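# Slide the wooden crate into the taped bay

## Task

Push or slide the wooden crate across the table until it sits inside the bay marked with tape, never lifting or tilting it, and then release it and withdraw both grippers from the crate so it stays in the bay without the robot holding it.

## Robot and tools

Robot: two 7-joint arms named left_arm and right_arm, each with a parallel two-finger gripper. The names are labels only: left_arm sits on the +y side of the scene, which need not be the left of any picture.

Frame: one shared scene frame. The origin is on the table surface midway between the arms, +z is up, +x points out across the table, +y is toward left_arm. Results print each gripper's end_effector_position in metres and end_effector_quat_wxyz. These printed positions can be off, more so when an arm is stretched far. The gripper's fingers point along its own +z and close along its own y. end_effector_position is the spot between the pads when shut; the fingertips extend about 19 mm past it when closed and 6 mm when fully open. Closing pushes the tips roughly 13 mm further out, so keep that clearance above surfaces.

Tool execute_actions. Argument "actions" is a list holding one action, one wait, or nothing. An empty list only reports the state, with pictures. Optional "pictures": true adds camera images to any result. An action is {"rows": [...], "steps": n}, n from 12 to 15 (default 15), each step 1/30 s. Each row drives one step; if there are fewer rows than steps the final row repeats. A wait is {"steps": n} with n up to 300; it sends nothing new and returns once n steps have elapsed since the previous result, with your reply time included. A refused call moves nothing.

Row layout: a single list of exactly 18 numbers, each in [-1, 1], covering both arms even if one stays idle: left_arm's 7 joint values, its gripper position, its gripper speed, then right_arm's same 9. Joint order: waist, shoulder, upper arm roll, elbow, forearm roll, wrist pitch, wrist roll. Joint values are offsets, not poses: they are added to that arm's joint angles as printed in the latest result that shows them (before any such result, or in later calls within the same reply, to where the arm stands when the action begins). They are not cumulative row to row. Scale: 1.0 equals 0.9985 rad for waist, shoulder, upper arm roll and elbow, and 0.8765 rad for forearm roll, wrist pitch and wrist roll. So all zeros means go back to the reference angles, not stay still. Joint ranges in rad: waist, upper arm roll, forearm roll, wrist roll -69.115 to 69.115; shoulder -2.250 to 2.250; elbow -2.580 to 2.580; wrist pitch -2.100 to 2.100. A request more than 0.013 rad beyond a range end is refused; the true ends may differ from these by up to 0.013 rad, and a target past the real end is clipped there, reported as "joint sent to its limit" (possibly about an earlier action).

Gripper numbers are absolute, not offsets. Position: +1 fully open (85 mm), 0 about 41 mm, pads touch near -0.8, -1 closes until blocked (about 190-235 N per pad). Speed: -1 about 20 mm/s, 0 about 85, +1 about 150. To keep a gripper unchanged, resend its previous two numbers; 0 is a real command. To release, send a position wider than the object. position_measured_pct is about 50 minus 50 times the finger position: 0 open, near 90 pads together; stopping below 90 short of the target means something is held or blocking.

Motion: joints are speed- and acceleration-limited and move together, arriving at once; reversing stops them together. Per step each joint target is kept within 0.304 rad (first four joints) or 0.266 rad (last three) of its measured angle, and targets are scaled back if they would move the gripper more than 70 mm. After a big move the arm may still be travelling when the result arrives. The last 12 steps of each action run after the result, while you reply, and the arms keep heading for the last target until they settle or a step is HELD.

Result lines: state line per arm; Joint positions and Joint velocities (rad, rad/s) per arm in joint order; joint torques in the same order, with offsets and noise; "joint command not followed" means a clearance check altered joint targets while the rest of the row ran; HELD marks steps where part of your row was not sent; TORQUE FAULT means contact torque hit a load limit (50.7 N m for the first four joints, 31.9 for the last three, held weight included) and that arm halts 10 s; MOTOR HOT appears from 60 C, and at 75 C an OVER-TEMPERATURE FAULT lets the arm sag.

zoom_image: {"camera": name, "region": [x0, y0, x1, y1]} in pixels of that camera's latest image, top-left origin, at most 504 by 504. Cameras: cam_head_left, cam_head_right, cam_high, cam_left_wrist, cam_right_wrist, each 672x504.

show_instructions: no arguments; shows the reference images only.

Replying without any tool call also ends things.

Cautions: keep the crate flat on the table, pushing it rather than raising or tilting it. Do not knock anything off the table, let the arms collide or press each other, or shove hard. Loose objects may get nudged now and then, so check the crate is still in the bay, released and clear of both grippers before finishing.

Each tool is called after ">>>" by a JSON object that holds its "name" and its "arguments".

Reference images:

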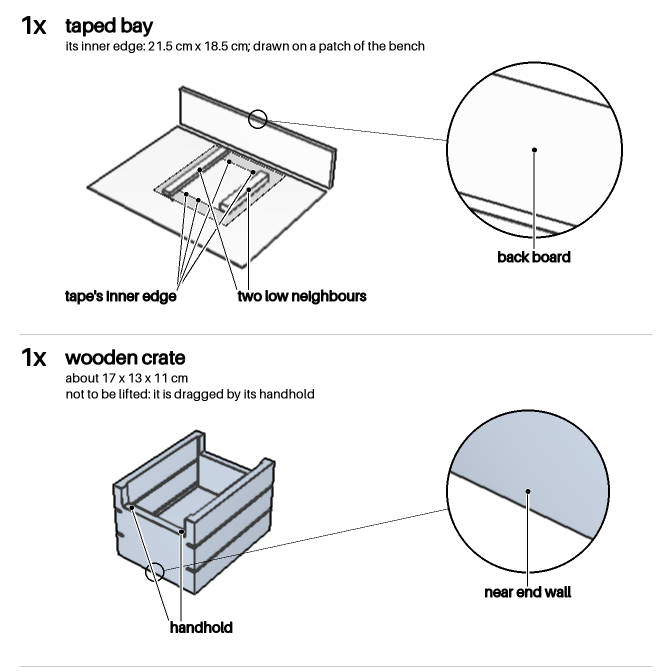

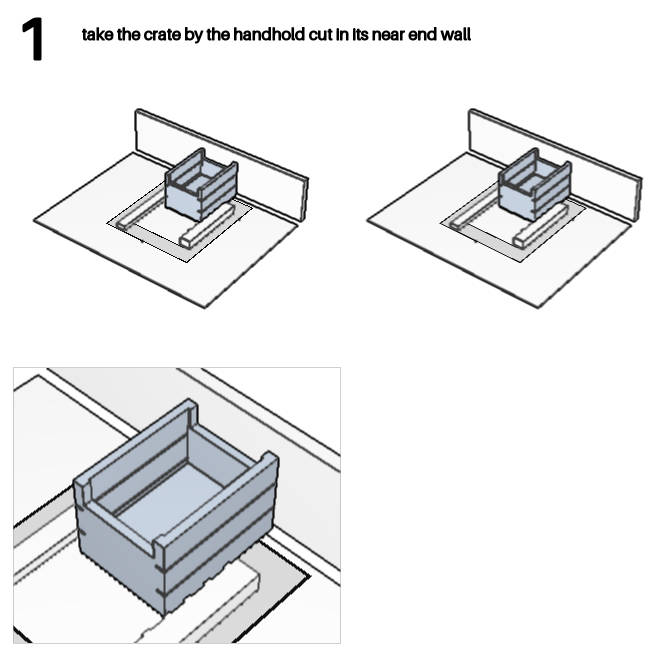

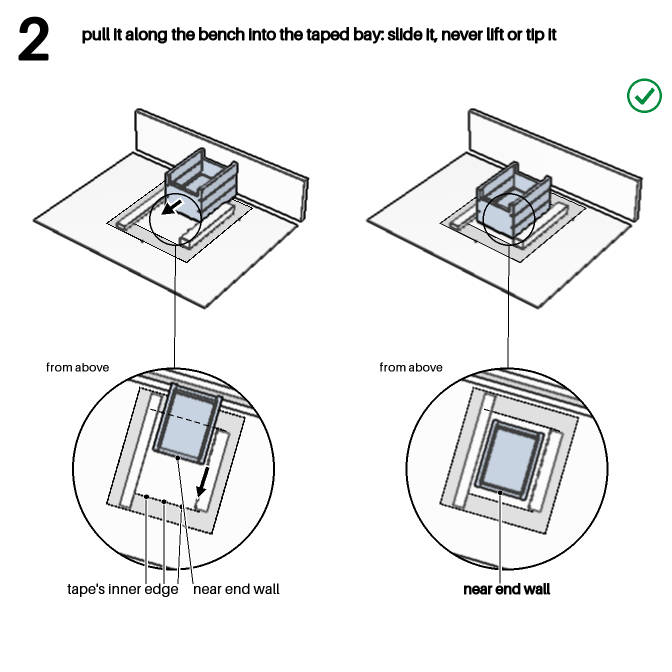

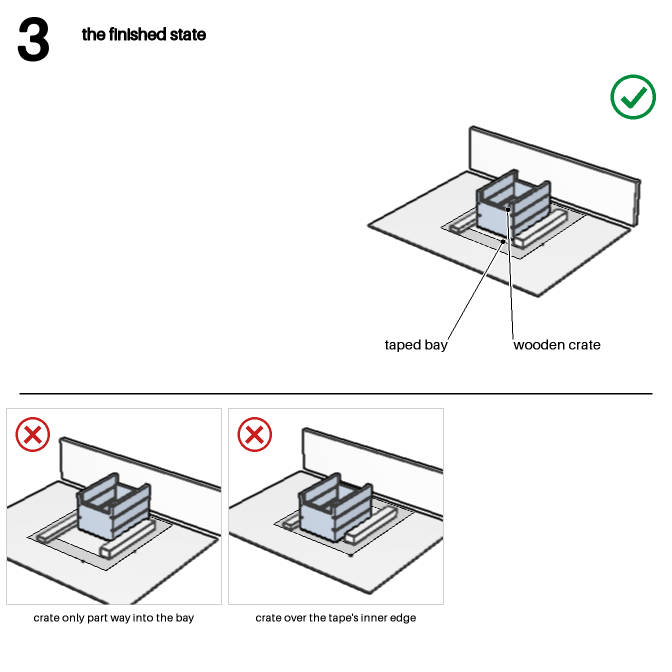

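## Session

>>> {"name": "execute_actions", "arguments": {"actions": []}}

Scene clock: 0.00 s of 4200.00 s.
left_arm: end_effector_position=(+0.1124, +0.1939, +0.2491) position_measured_pct=0.0 end_effector_quat_wxyz=(+0.627, +0.278, -0.715, -0.137) | right_arm: end_effector_position=(+0.5892, -0.4323, +0.1423) position_measured_pct=0.0 end_effector_quat_wxyz=(+0.184, +0.692, +0.633, +0.293)
Joint positions: left_arm=[ 0.514  0.779 -0.389  1.981  0.439  1.882  2.081] | right_arm=[ 0.717  0.641 -0.418  1.876 -1.118  0.145  1.405]
Joint velocities: left_arm=[-0.001 -0.001  0.     0.     0.001 -0.     0.   ] | right_arm=[ 0.001  0.     0.001  0.    -0.001 -0.    -0.   ]
Joint torques (N m, as the joint torque sensors report them, + toward a larger angle): no reading

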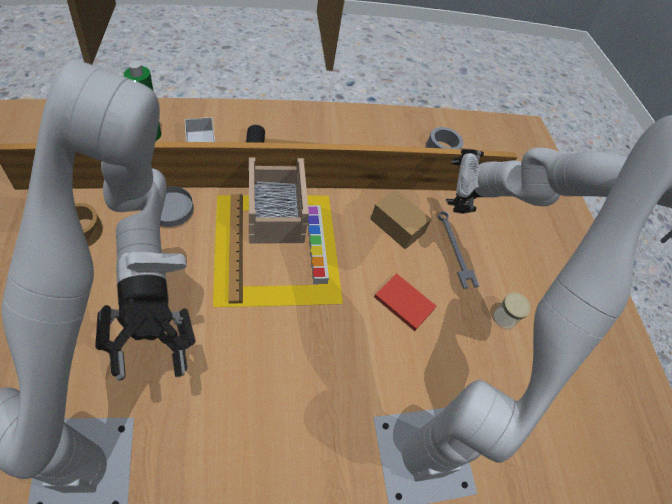

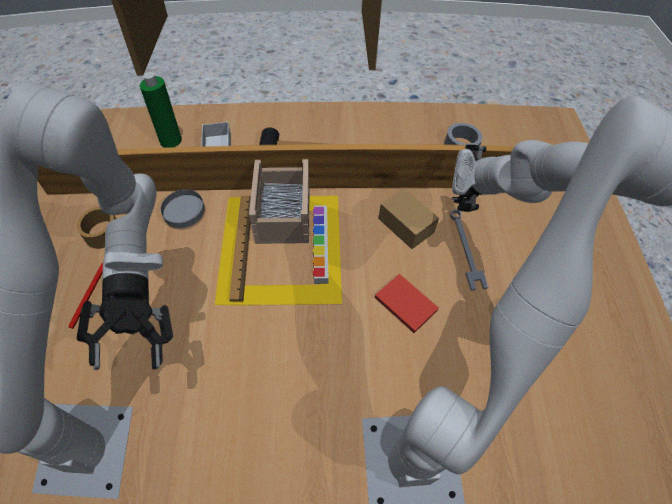

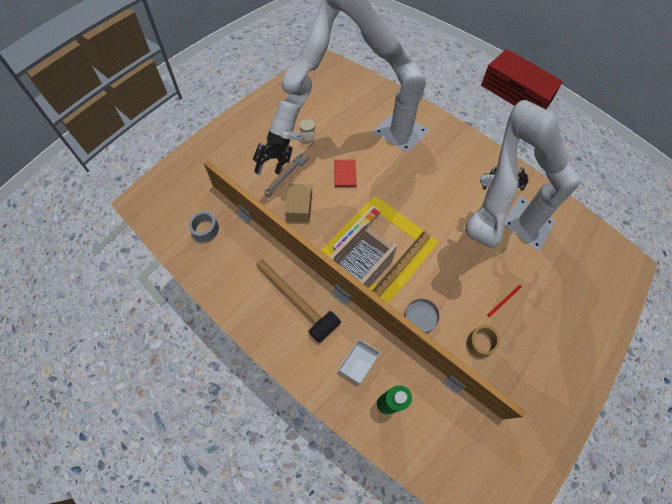

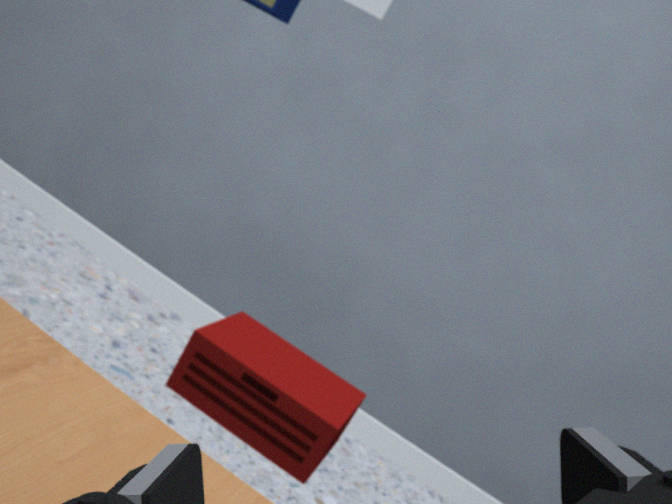

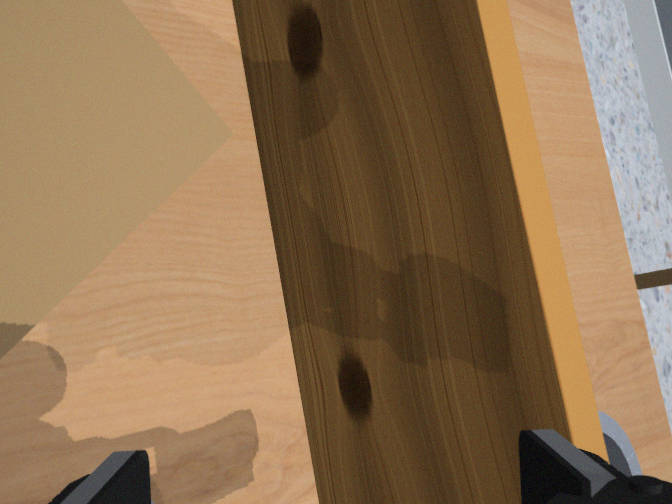

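>>> {"name": "execute_actions", "arguments": {"actions": [{"rows":[[0,0,0,0,0,0,0,1,0,-0.5,-0.3,0.2,-0.25,0.64,0.57,-0.18,1,0]],"steps":15}]}}

>>> {"name": "execute_actions", "arguments": {"actions": [{"steps":40}]}}

Scene clock: 6.00 s of 4200.00 s.
left_arm: end_effector_position=(+0.1124, +0.1939, +0.2491) position_measured_pct=0.0 end_effector_quat_wxyz=(+0.627, +0.278, -0.715, -0.137) | right_arm: end_effector_position=(+0.5969, -0.4277, +0.1554) position_measured_pct=0.0 end_effector_quat_wxyz=(+0.193, +0.681, +0.641, +0.296)
Joint positions: left_arm=[ 0.514  0.779 -0.389  1.981  0.439  1.882  2.081] | right_arm=[ 0.696  0.622 -0.405  1.863 -1.104  0.158  1.397]
Joint velocities: left_arm=[-0.    -0.001  0.     0.    -0.     0.    -0.   ] | right_arm=[-0.451 -0.428  0.276 -0.321  0.345  0.344 -0.205]
Joint torques (N m, as the joint torque sensors report them, + toward a larger angle): left_arm=[  0.15 -14.74  -0.93  -0.44  -0.66   2.64   0.31] | right_arm=[ -2.1  -24.26  -5.99  -9.8   -0.58   0.43   0.14]
Steps of this call (steps 1 to 90: nothing new was sent; then 2.90 s passed at rest; steps 91 to 93: the first 3 steps of this action). Readings (joint positions | what the end effector reports):
91: left_arm=[0.514 0.779 -0.389 1.981 0.439 1.882 2.081] | right_arm=[0.716 0.639 -0.417 1.876 -1.117 0.145 1.404] | left_arm position_measured_pct=0.0 | right_arm position_measured_pct=0.0
92: left_arm=[0.514 0.779 -0.389 1.981 0.439 1.882 2.081] | right_arm=[0.709 0.633 -0.412 1.872 -1.113 0.149 1.402] | left_arm position_measured_pct=0.0 | right_arm position_measured_pct=0.0
93: the state above

Scene clock: 7.33 s of 4200.00 s.
left_arm: end_effector_position=(+0.1124, +0.1939, +0.2491) position_measured_pct=0.0 end_effector_quat_wxyz=(+0.627, +0.278, -0.715, -0.137) | right_arm: end_effector_position=(+0.5988, -0.1960, +0.3275) position_measured_pct=0.0 end_effector_quat_wxyz=(+0.202, +0.314, +0.881, +0.290)
Joint positions: left_arm=[ 0.514  0.779 -0.389  1.981  0.439  1.882  2.081] | right_arm=[ 0.218  0.341 -0.218  1.627 -0.557  0.644  1.247]
Joint velocities: left_arm=[ 0.001  0.001  0.     0.     0.001 -0.     0.   ] | right_arm=[-0.001  0.     0.004  0.001  0.001  0.     0.003]
Joint torques (N m, as the joint torque sensors report them, + toward a larger angle): left_arm=[  0.26 -14.97  -1.06  -0.12  -0.58   2.68  -0.04] | right_arm=[  0.2  -16.61  -1.34  -9.54  -0.99  -1.16   0.16]
Kept back: nothing.
Steps of this call (steps 1 to 12: the last 12 steps of your previous action; steps 13 to 40: the robot went on to your last target). Readings (joint positions | what the end effector reports):
1: left_arm=[0.514 0.779 -0.389 1.981 0.439 1.882 2.081] | right_arm=[0.678 0.605 -0.394 1.850 -1.090 0.172 1.388] | left_arm position_measured_pct=0.0 | right_arm position_measured_pct=0.0
2: left_arm=[0.514 0.779 -0.389 1.981 0.439 1.882 2.081] | right_arm=[0.656 0.585 -0.380 1.834 -1.071 0.190 1.378] | left_arm position_measured_pct=0.0 | right_arm position_measured_pct=0.0
4: left_arm=[0.514 0.779 -0.389 1.981 0.439 1.882 2.081] | right_arm=[0.612 0.549 -0.357 1.803 -1.033 0.228 1.359] | left_arm position_measured_pct=0.0 | right_arm position_measured_pct=0.0
8: left_arm=[0.514 0.779 -0.389 1.981 0.439 1.882 2.081] | right_arm=[0.517 0.489 -0.315 1.750 -0.951 0.310 1.326] | left_arm position_measured_pct=0.0 | right_arm position_measured_pct=0.0
40: the state above

>>> {"name": "execute_actions", "arguments": {"actions": [{"rows":[[0,0,0,0,0,0,0,1,0,-0.708,0.283,0.218,-0.253,0.635,0.570,-0.19,1,0]],"steps":15}]}}

>>> {"name": "execute_actions", "arguments": {"actions": [{"steps":50}], "pictures": true}}

Scene clock: 7.83 s of 4200.00 s.
left_arm: end_effector_position=(+0.1124, +0.1939, +0.2491) position_measured_pct=0.0 end_effector_quat_wxyz=(+0.627, +0.278, -0.715, -0.137) | right_arm: end_effector_position=(+0.6004, -0.1907, +0.3201) position_measured_pct=0.0 end_effector_quat_wxyz=(+0.193, +0.309, +0.886, +0.286)
Joint positions: left_arm=[ 0.514  0.779 -0.389  1.981  0.439  1.882  2.081] | right_arm=[ 0.196  0.36  -0.206  1.611 -0.543  0.659  1.238]
Joint velocities: left_arm=[-0.002 -0.001 -0.    -0.    -0.     0.001 -0.   ] | right_arm=[-0.461  0.413  0.28  -0.35   0.342  0.348 -0.214]
Joint torques (N m, as the joint torque sensors report them, + toward a larger angle): left_arm=[  0.36 -14.47  -1.17  -0.28  -0.45   2.76   0.22] | right_arm=[ -1.15 -13.08  -2.2   -8.81  -0.59  -0.77  -0.02]
Steps of this call (steps 1 to 12: the robot went on to your last target; steps 13 to 15: the first 3 steps of this action). Readings (joint positions | what the end effector reports):
13: left_arm=[0.514 0.779 -0.389 1.981 0.439 1.882 2.081] | right_arm=[0.216 0.343 -0.217 1.626 -0.556 0.645 1.247] | left_arm position_measured_pct=0.0 | right_arm position_measured_pct=0.0
14: left_arm=[0.514 0.779 -0.389 1.981 0.439 1.882 2.081] | right_arm=[0.209 0.349 -0.213 1.620 -0.552 0.649 1.244] | left_arm position_measured_pct=0.0 | right_arm position_measured_pct=0.0
15: the state above

Scene clock: 9.50 s of 4200.00 s.
left_arm: end_effector_position=(+0.1124, +0.1939, +0.2491) position_measured_pct=0.0 end_effector_quat_wxyz=(+0.627, +0.278, -0.715, -0.137) | right_arm: end_effector_position=(+0.4777, -0.0359, +0.1848) position_measured_pct=0.0 end_effector_quat_wxyz=(-0.000, -0.016, +1.000, +0.000)
Joint positions: left_arm=[ 0.514  0.779 -0.389  1.981  0.439  1.882  2.081] | right_arm=[-0.489  0.624 -0.     1.374 -0.     1.144  1.081]
Joint velocities: left_arm=[-0.002 -0.001 -0.    -0.    -0.001 -0.    -0.   ] | right_arm=[-0.     0.     0.001  0.     0.     0.     0.   ]
Joint torques (N m, as the joint torque sensors report them, + toward a larger angle): left_arm=[  0.25 -14.4   -1.29  -0.47  -0.61   2.92   0.25] | right_arm=[  0.06 -20.49  -0.26  -7.69   0.19  -0.07   0.17]
Kept back: nothing.
Steps of this call (steps 1 to 12: the last 12 steps of your previous action; steps 13 to 45: the robot went on to your last target; steps 46 to 50: nothing new was sent). Readings (joint positions | what the end effector reports):
1: left_arm=[0.514 0.779 -0.389 1.981 0.439 1.882 2.081] | right_arm=[0.178 0.376 -0.194 1.597 -0.529 0.673 1.229] | left_arm position_measured_pct=0.0 | right_arm position_measured_pct=0.0
2: left_arm=[0.514 0.779 -0.389 1.981 0.439 1.882 2.081] | right_arm=[0.155 0.397 -0.179 1.579 -0.510 0.692 1.218] | left_arm position_measured_pct=0.0 | right_arm position_measured_pct=0.0
4: left_arm=[0.514 0.779 -0.389 1.981 0.439 1.882 2.081] | right_arm=[0.093 0.448 -0.139 1.534 -0.457 0.743 1.188] | left_arm position_measured_pct=0.0 | right_arm position_measured_pct=0.0
8: left_arm=[0.514 0.779 -0.389 1.981 0.439 1.882 2.081] | right_arm=[-0.044 0.521 -0.078 1.466 -0.336 0.864 1.141] | left_arm position_measured_pct=0.0 | right_arm position_measured_pct=0.0
50: the state above
All arms were judged still, so your last target was given up. Only a new action makes them travel on or press farther. Fingers that are still opening or closing keep moving.

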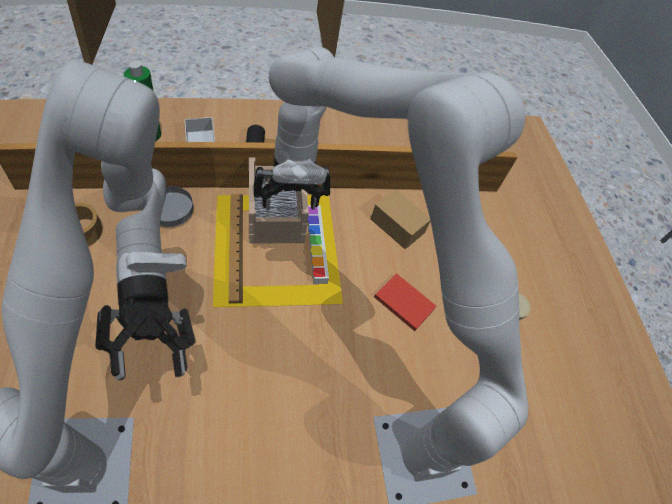

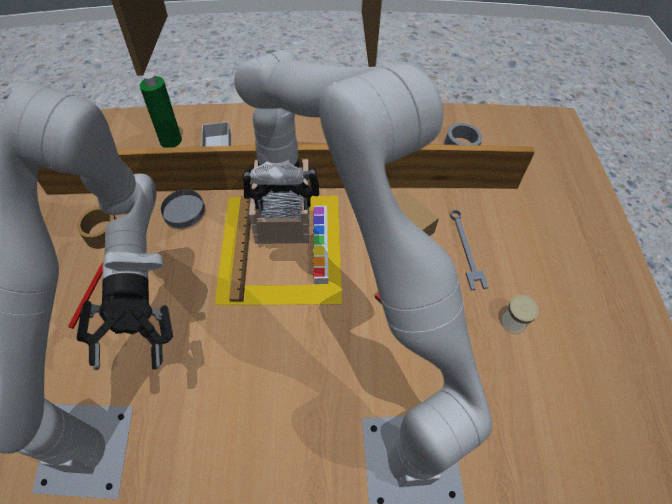

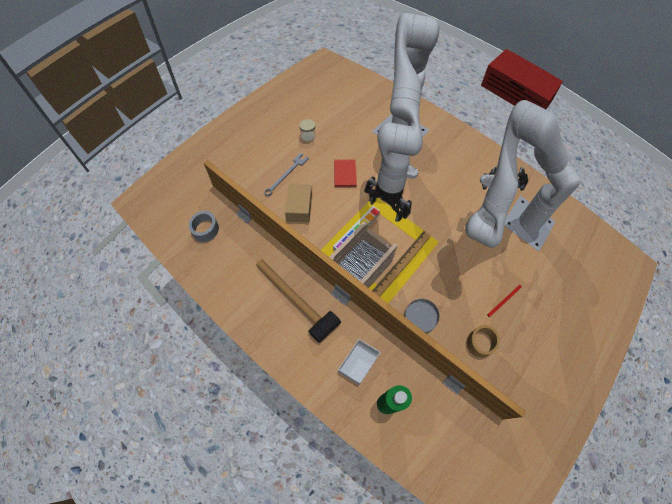

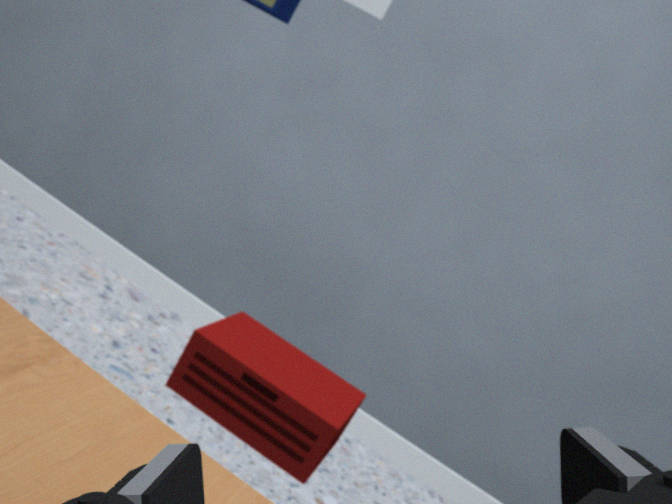

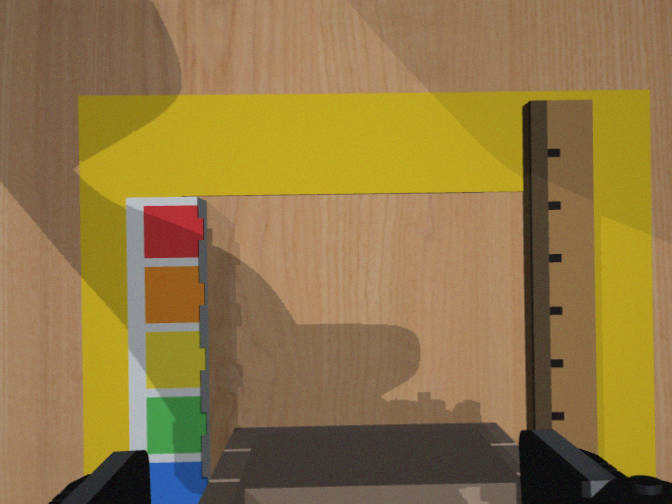

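>>> {"name": "execute_actions", "arguments": {"actions": [{"rows":[[0,0,0,0,0,0,0,1,0,0.031,0.197,0,-0.264,0,0.076,0.018,-0.4,0]],"steps":15}]}}

>>> {"name": "execute_actions", "arguments": {"actions": [{"steps":30}], "pictures": true}}

>>> {"name": "zoom_image", "arguments": {"camera": "cam_high", "region": [300,160,460,310]}}

Scene clock: 11.03 s of 4200.00 s.
left_arm: end_effector_position=(+0.1124, +0.1939, +0.2491) position_measured_pct=0.0 end_effector_quat_wxyz=(+0.627, +0.278, -0.715, -0.137) | right_arm: end_effector_position=(+0.4825, -0.0344, +0.1818) position_measured_pct=2.4 end_effector_quat_wxyz=(-0.001, -0.015, +1.000, -0.000)
Joint positions: left_arm=[ 0.514  0.779 -0.389  1.981  0.439  1.882  2.081] | right_arm=[-0.487  0.639 -0.001  1.356 -0.     1.149  1.082]
Joint velocities: left_arm=[-0.    -0.     0.     0.     0.    -0.001  0.   ] | right_arm=[ 0.051  0.338 -0.003 -0.414 -0.     0.103  0.024]
Joint torques (N m, as the joint torque sensors report them, + toward a larger angle): left_arm=[  0.54 -14.59  -1.12  -0.42  -0.38   2.47   0.25] | right_arm=[  0.65 -17.64  -0.02  -8.26   0.25  -0.66   0.45]
Steps of this call (steps 1 to 43: nothing new was sent; steps 44 to 46: the first 3 steps of this action). Readings (joint positions | what the end effector reports):
44: left_arm=[0.514 0.779 -0.389 1.981 0.439 1.882 2.081] | right_arm=[-0.489 0.625 -0.000 1.373 -0.000 1.144 1.081] | left_arm position_measured_pct=0.0 | right_arm position_measured_pct=0.0
45: left_arm=[0.514 0.779 -0.389 1.981 0.439 1.882 2.081] | right_arm=[-0.488 0.630 -0.001 1.367 -0.000 1.146 1.081] | left_arm position_measured_pct=0.0 | right_arm position_measured_pct=0.4
46: the state above

Scene clock: 12.03 s of 4200.00 s.
left_arm: end_effector_position=(+0.1124, +0.1939, +0.2491) position_measured_pct=0.0 end_effector_quat_wxyz=(+0.627, +0.278, -0.715, -0.137) | right_arm: end_effector_position=(+0.5469, -0.0176, +0.1496) position_measured_pct=69.8 end_effector_quat_wxyz=(-0.000, -0.008, +1.000, +0.000)
Joint positions: left_arm=[ 0.514  0.779 -0.389  1.981  0.439  1.882  2.081] | right_arm=[-0.458  0.821 -0.     1.11  -0.     1.21   1.096]
Joint velocities: left_arm=[ 0.001  0.001 -0.001 -0.    -0.     0.     0.   ] | right_arm=[ 0.001  0.     0.    -0.     0.     0.     0.001]
Joint torques (N m, as the joint torque sensors report them, + toward a larger angle): left_arm=[ -0.02 -14.15  -0.95  -0.47  -0.65   2.78   0.38] | right_arm=[  0.24 -23.67  -0.2   -8.05   0.05  -0.01   0.25]
Kept back: nothing.
Steps of this call (steps 1 to 12: the last 12 steps of your previous action; steps 13 to 30: the robot went on to your last target). Readings (joint positions | what the end effector reports):
1: left_arm=[0.514 0.779 -0.389 1.981 0.439 1.882 2.081] | right_arm=[-0.485 0.653 -0.001 1.339 -0.000 1.153 1.082] | left_arm position_measured_pct=0.0 | right_arm position_measured_pct=4.8
2: left_arm=[0.514 0.779 -0.389 1.981 0.439 1.882 2.081] | right_arm=[-0.482 0.670 -0.001 1.317 -0.000 1.158 1.084] | left_arm position_measured_pct=0.0 | right_arm position_measured_pct=7.1
4: left_arm=[0.514 0.779 -0.389 1.981 0.439 1.882 2.081] | right_arm=[-0.475 0.717 -0.001 1.256 -0.000 1.174 1.087] | left_arm position_measured_pct=0.0 | right_arm position_measured_pct=13.1
8: left_arm=[0.514 0.779 -0.389 1.981 0.439 1.882 2.081] | right_arm=[-0.462 0.795 -0.000 1.144 -0.000 1.202 1.094] | left_arm position_measured_pct=0.0 | right_arm position_measured_pct=25.0
30: the state above
All arms were judged still, so your last target was given up. Only a new action makes them travel on or press farther. Fingers that are still opening or closing keep moving.

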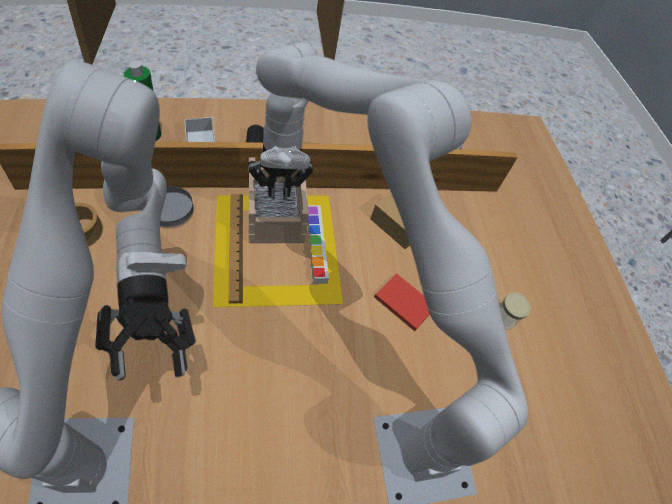

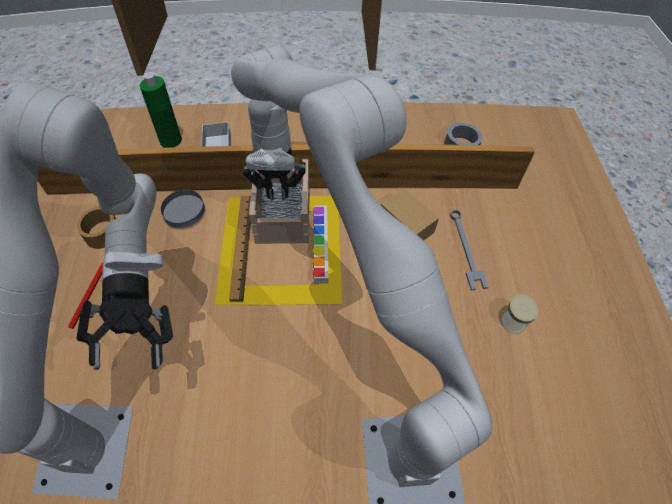

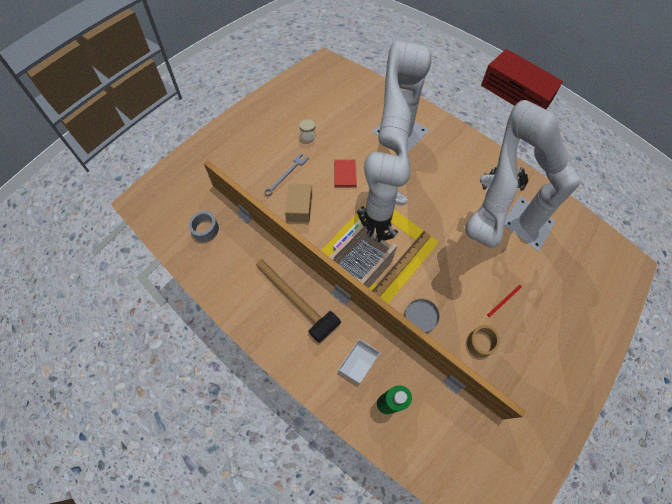

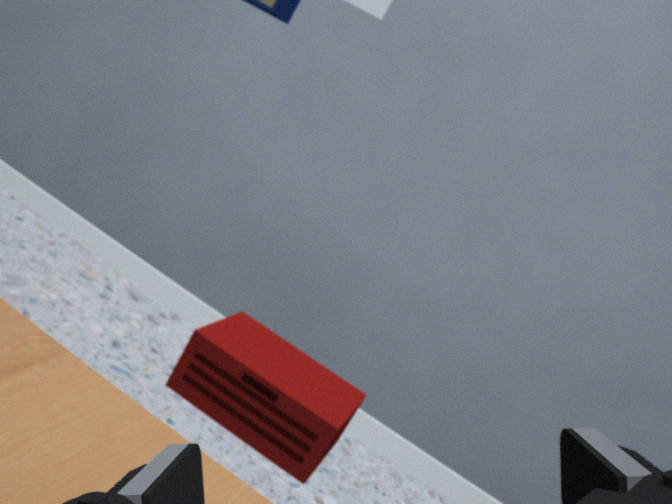

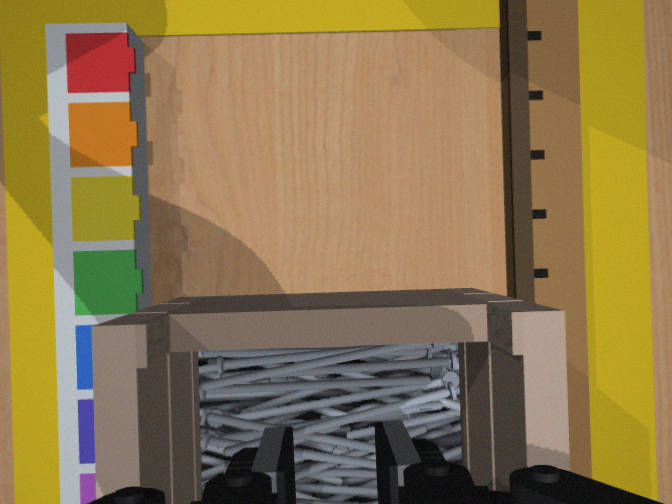

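Region (300, 160, 460, 310) of cam_high's 672x504 image, scaled by 3.150, with more detail than that image has; it fills the top 472 rows of this view, and the rest is white.

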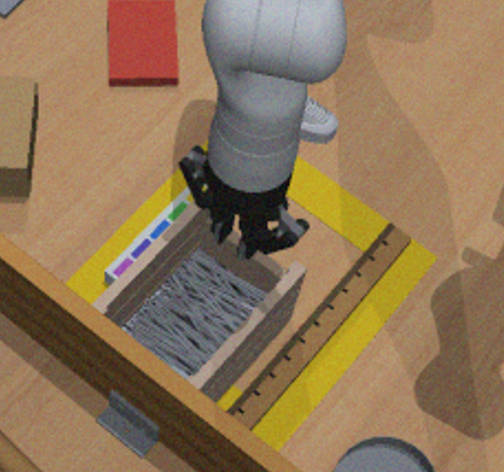

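>>> {"name": "execute_actions", "arguments": {"actions": [{"rows":[[0,0,0,0,0,0,0,1,0,0.006,0.075,0,0.080,0,-0.176,0.034,-0.4,0]],"steps":15}]}}

>>> {"name": "execute_actions", "arguments": {"actions": [{"steps":25}], "pictures": true}}

>>> {"name": "zoom_image", "arguments": {"camera": "cam_head_right", "region": [200,140,360,310]}}

Scene clock: 13.00 s of 4200.00 s.
left_arm: end_effector_position=(+0.1124, +0.1939, +0.2491) position_measured_pct=0.0 end_effector_quat_wxyz=(+0.627, +0.278, -0.715, -0.137) | right_arm: end_effector_position=(+0.5480, -0.0179, +0.1353) position_measured_pct=69.8 end_effector_quat_wxyz=(-0.000, -0.010, +1.000, +0.000)
Joint positions: left_arm=[ 0.514  0.779 -0.389  1.981  0.439  1.882  2.081] | right_arm=[-0.457  0.837 -0.001  1.126 -0.     1.179  1.102]
Joint velocities: left_arm=[-0. -0.  0.  0.  0. -0. -0.] | right_arm=[ 0.033  0.382 -0.002  0.39  -0.    -0.765  0.147]
Joint torques (N m, as the joint torque sensors report them, + toward a larger angle): left_arm=[ -0.06 -14.39  -1.3   -0.32  -0.36   2.77   0.17] | right_arm=[  0.37 -14.38  -0.21  -4.77   0.06  -0.15  -0.07]
Steps of this call (steps 1 to 26: nothing new was sent; steps 27 to 29: the first 3 steps of this action). Readings (joint positions | what the end effector reports):
27: left_arm=[0.514 0.779 -0.389 1.981 0.439 1.882 2.081] | right_arm=[-0.458 0.822 -0.000 1.111 -0.000 1.209 1.097] | left_arm position_measured_pct=0.0 | right_arm position_measured_pct=69.8
28: left_arm=[0.514 0.779 -0.389 1.981 0.439 1.882 2.081] | right_arm=[-0.457 0.826 -0.000 1.116 -0.000 1.199 1.098] | left_arm position_measured_pct=0.0 | right_arm position_measured_pct=69.8
29: the state above

Scene clock: 13.83 s of 4200.00 s.
left_arm: end_effector_position=(+0.1124, +0.1939, +0.2491) position_measured_pct=0.0 end_effector_quat_wxyz=(+0.627, +0.278, -0.715, -0.137) | right_arm: end_effector_position=(+0.5483, -0.0209, +0.0817) position_measured_pct=69.8 end_effector_quat_wxyz=(-0.000, -0.020, +1.000, +0.000)
Joint positions: left_arm=[ 0.514  0.779 -0.389  1.981  0.439  1.882  2.081] | right_arm=[-0.452  0.895 -0.     1.19  -0.     1.056  1.126]
Joint velocities: left_arm=[-0.     0.001 -0.     0.    -0.    -0.     0.   ] | right_arm=[-0.    -0.     0.002 -0.001 -0.     0.    -0.   ]
Joint torques (N m, as the joint torque sensors report them, + toward a larger angle): left_arm=[  0.23 -14.76  -1.22  -0.72  -0.57   2.69   0.23] | right_arm=[  0.13 -24.01  -0.05  -7.57   0.18   0.12   0.25]
Kept back: nothing.
Steps of this call (steps 1 to 12: the last 12 steps of your previous action; steps 13 to 25: the robot went on to your last target). Readings (joint positions | what the end effector reports):
1: left_arm=[0.514 0.779 -0.389 1.981 0.439 1.882 2.081] | right_arm=[-0.455 0.852 -0.001 1.142 -0.000 1.148 1.108] | left_arm position_measured_pct=0.0 | right_arm position_measured_pct=69.8
2: left_arm=[0.514 0.779 -0.389 1.981 0.439 1.882 2.081] | right_arm=[-0.454 0.869 -0.000 1.160 -0.000 1.112 1.115] | left_arm position_measured_pct=0.0 | right_arm position_measured_pct=69.8
4: left_arm=[0.514 0.779 -0.389 1.981 0.439 1.882 2.081] | right_arm=[-0.452 0.891 -0.000 1.185 -0.000 1.067 1.124] | left_arm position_measured_pct=0.0 | right_arm position_measured_pct=69.8
8: left_arm=[0.514 0.779 -0.389 1.981 0.439 1.882 2.081] | right_arm=[-0.452 0.895 -0.000 1.190 -0.000 1.056 1.126] | left_arm position_measured_pct=0.0 | right_arm position_measured_pct=69.8
25: the state above

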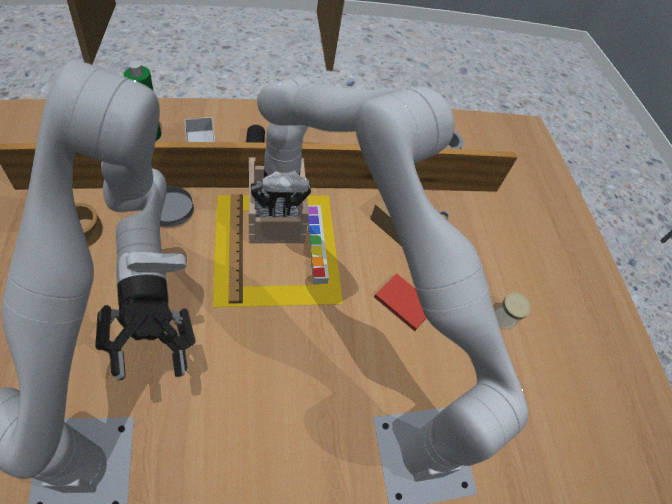

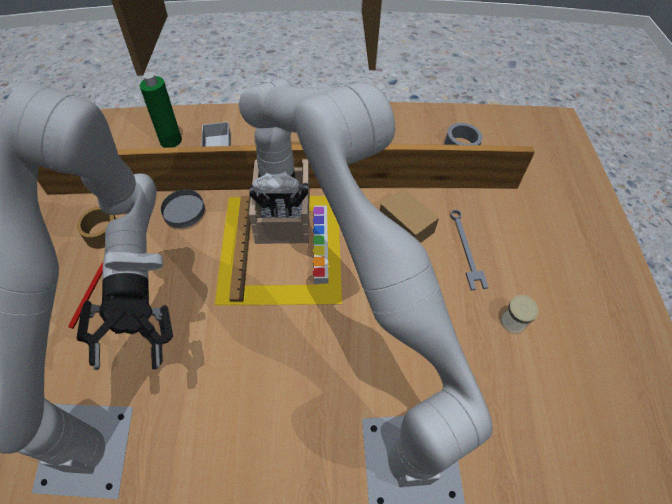

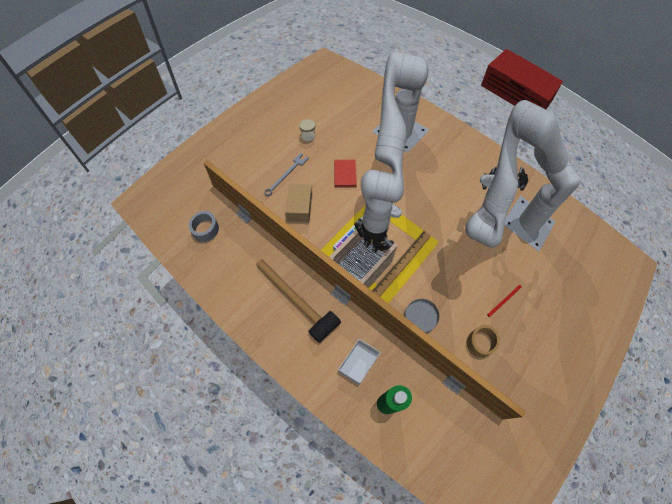

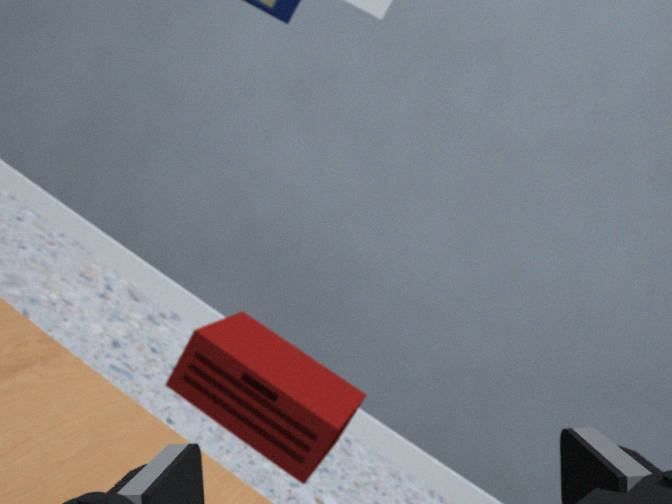

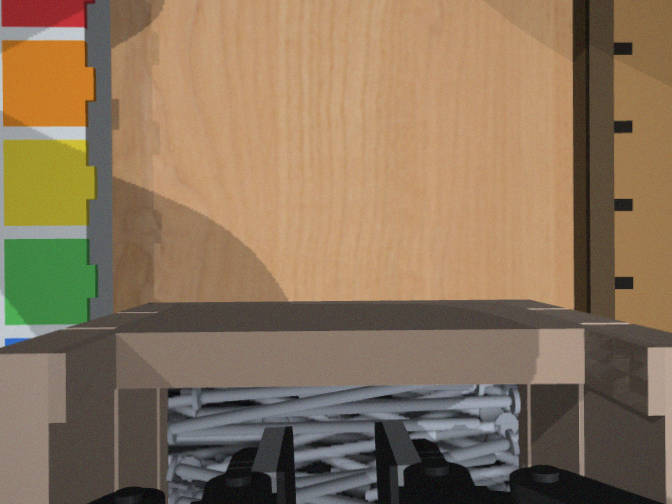

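Region (200, 140, 360, 310) of cam_head_right's 672x504 image, scaled by 2.965, with more detail than that image has; it fills the left 474 columns of this view, and the rest is white.

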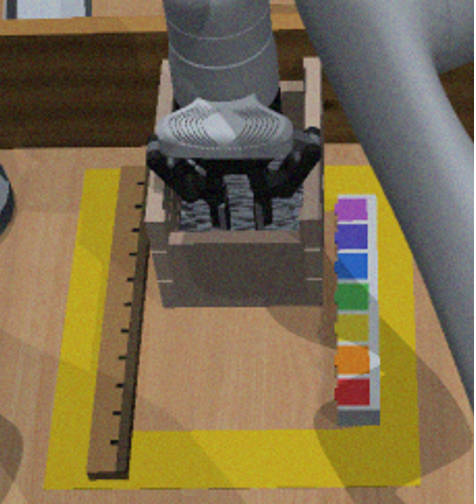

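>>> {"name": "execute_actions", "arguments": {"actions": [{"rows":[[0,0,0,0,0,0,0,1,0,-0.002,-0.004,0,0.010,0,-0.006,0.002,-0.4,0],[0,0,0,0,0,0,0,1,0,-0.004,-0.009,0,0.019,0,-0.012,0.005,-0.4,0],[0,0,0,0,0,0,0,1,0,-0.006,-0.013,0,0.029,0,-0.018,0.007,-0.4,0],[0,0,0,0,0,0,0,1,0,-0.009,-0.017,0,0.038,0,-0.024,0.010,-0.4,0],[0,0,0,0,0,0,0,1,0,-0.011,-0.022,0,0.048,0,-0.030,0.012,-0.4,0],[0,0,0,0,0,0,0,1,0,-0.013,-0.026,0,0.058,0,-0.036,0.015,-0.4,0],[0,0,0,0,0,0,0,1,0,-0.015,-0.030,0,0.067,0,-0.042,0.017,-0.4,0],[0,0,0,0,0,0,0,1,0,-0.017,-0.035,0,0.077,0,-0.048,0.020,-0.4,0],[0,0,0,0,0,0,0,1,0,-0.019,-0.039,0,0.086,0,-0.054,0.022,-0.4,0],[0,0,0,0,0,0,0,1,0,-0.022,-0.044,0,0.096,0,-0.060,0.025,-0.4,0],[0,0,0,0,0,0,0,1,0,-0.026,-0.052,0,0.115,0,-0.072,0.029,-0.4,0],[0,0,0,0,0,0,0,1,0,-0.030,-0.061,0,0.134,0,-0.084,0.034,-0.4,0],[0,0,0,0,0,0,0,1,0,-0.034,-0.070,0,0.154,0,-0.096,0.039,-0.4,0],[0,0,0,0,0,0,0,1,0,-0.039,-0.078,0,0.173,0,-0.108,0.044,-0.4,0],[0,0,0,0,0,0,0,1,0,-0.043,-0.087,0,0.192,0,-0.120,0.049,-0.4,0]],"steps":15}]}}

>>> {"name": "execute_actions", "arguments": {"actions": [{"steps":25}], "pictures": true}}

Scene clock: 15.57 s of 4200.00 s.
left_arm: end_effector_position=(+0.1124, +0.1939, +0.2491) position_measured_pct=0.0 end_effector_quat_wxyz=(+0.627, +0.278, -0.715, -0.137) | right_arm: end_effector_position=(+0.5452, -0.0208, +0.0823) position_measured_pct=69.8 end_effector_quat_wxyz=(+0.000, -0.023, +1.000, +0.000)
Joint positions: left_arm=[ 0.514  0.779 -0.389  1.981  0.439  1.882  2.081] | right_arm=[-0.455  0.888  0.     1.204 -0.     1.049  1.129]
Joint velocities: left_arm=[-0.    -0.001  0.    -0.     0.002  0.001 -0.   ] | right_arm=[-0.05  -0.117 -0.003  0.23  -0.003 -0.128  0.053]
Joint torques (N m, as the joint torque sensors report them, + toward a larger angle): left_arm=[  0.35 -14.46  -1.38  -0.75  -0.6    2.87   0.37] | right_arm=[  0.24 -23.84  -0.22  -7.52   0.47   0.19  -0.07]
Steps of this call (steps 1 to 15: the robot went on to your last target; steps 16 to 49: nothing new was sent; steps 50 to 52: the first 3 steps of this action). Readings (joint positions | what the end effector reports):
50: left_arm=[0.514 0.779 -0.389 1.981 0.439 1.882 2.081] | right_arm=[-0.452 0.895 -0.000 1.191 -0.000 1.056 1.126] | left_arm position_measured_pct=0.0 | right_arm position_measured_pct=69.8
51: left_arm=[0.514 0.779 -0.389 1.981 0.439 1.882 2.081] | right_arm=[-0.453 0.892 -0.000 1.197 -0.000 1.053 1.127] | left_arm position_measured_pct=0.0 | right_arm position_measured_pct=69.8
52: the state above

Scene clock: 16.40 s of 4200.00 s.
left_arm: end_effector_position=(+0.1124, +0.1939, +0.2491) position_measured_pct=0.0 end_effector_quat_wxyz=(+0.627, +0.278, -0.715, -0.137) | right_arm: end_effector_position=(+0.5026, -0.0196, +0.0815) position_measured_pct=69.8 end_effector_quat_wxyz=(+0.002, -0.062, +0.998, +0.000)
Joint positions: left_arm=[ 0.514  0.779 -0.389  1.981  0.439  1.882  2.081] | right_arm=[-0.494  0.809  0.001  1.381  0.001  0.949  1.169]
Joint velocities: left_arm=[-0.001 -0.001  0.     0.     0.    -0.     0.   ] | right_arm=[-0.001 -0.001 -0.001 -0.    -0.    -0.    -0.001]
Joint torques (N m, as the joint torque sensors report them, + toward a larger angle): left_arm=[  0.33 -14.88  -1.23  -0.21  -0.5    2.85   0.11] | right_arm=[ -0.78 -22.83  -0.97  -6.32  -0.29   1.13   0.35]
Kept back: nothing.
Steps of this call (steps 1 to 12: the last 12 steps of your previous action; steps 13 to 25: the robot went on to your last target). Readings (joint positions | what the end effector reports):
1: left_arm=[0.514 0.779 -0.389 1.981 0.439 1.882 2.081] | right_arm=[-0.457 0.884 -0.000 1.212 -0.000 1.044 1.131] | left_arm position_measured_pct=0.0 | right_arm position_measured_pct=69.8
2: left_arm=[0.514 0.779 -0.389 1.981 0.439 1.882 2.081] | right_arm=[-0.459 0.881 -0.000 1.221 -0.000 1.039 1.133] | left_arm position_measured_pct=0.0 | right_arm position_measured_pct=69.8
4: left_arm=[0.514 0.779 -0.389 1.981 0.439 1.882 2.081] | right_arm=[-0.463 0.873 -0.000 1.239 -0.000 1.029 1.137] | left_arm position_measured_pct=0.0 | right_arm position_measured_pct=69.8
8: left_arm=[0.514 0.779 -0.389 1.981 0.439 1.882 2.081] | right_arm=[-0.471 0.855 0.002 1.276 0.001 1.006 1.146] | left_arm position_measured_pct=0.0 | right_arm position_measured_pct=69.8
25: the state above

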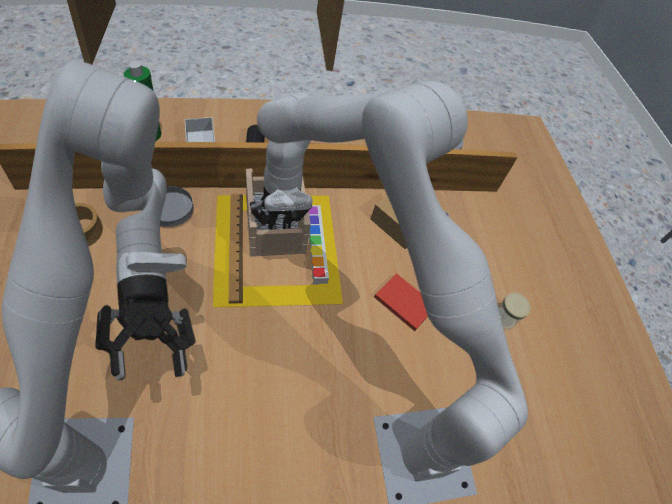

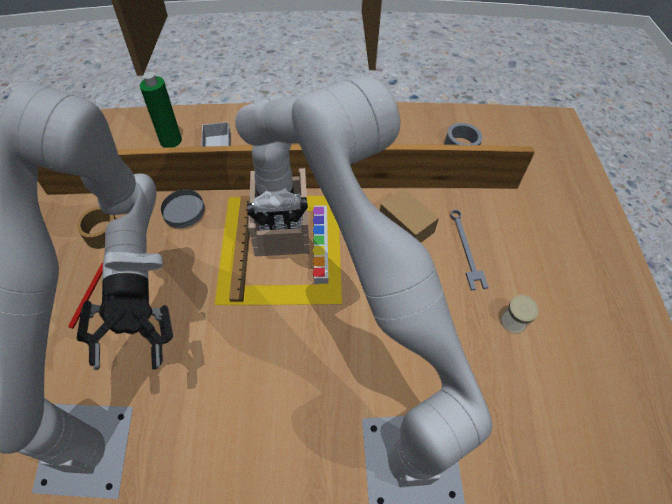

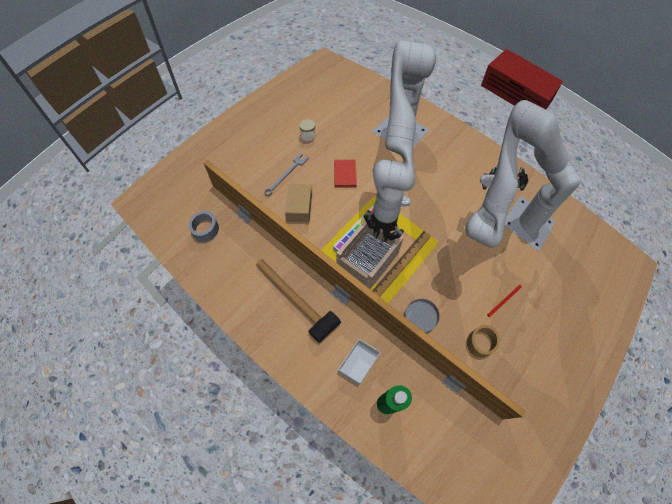

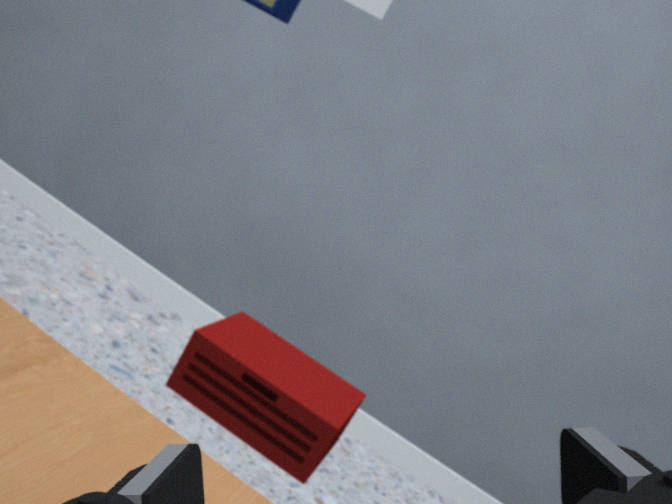

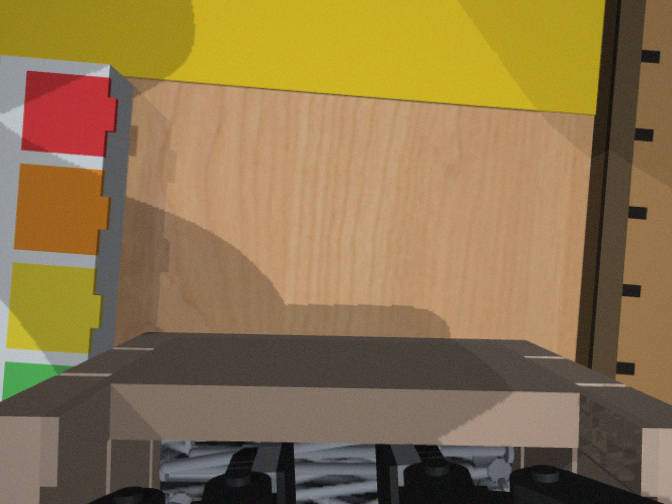

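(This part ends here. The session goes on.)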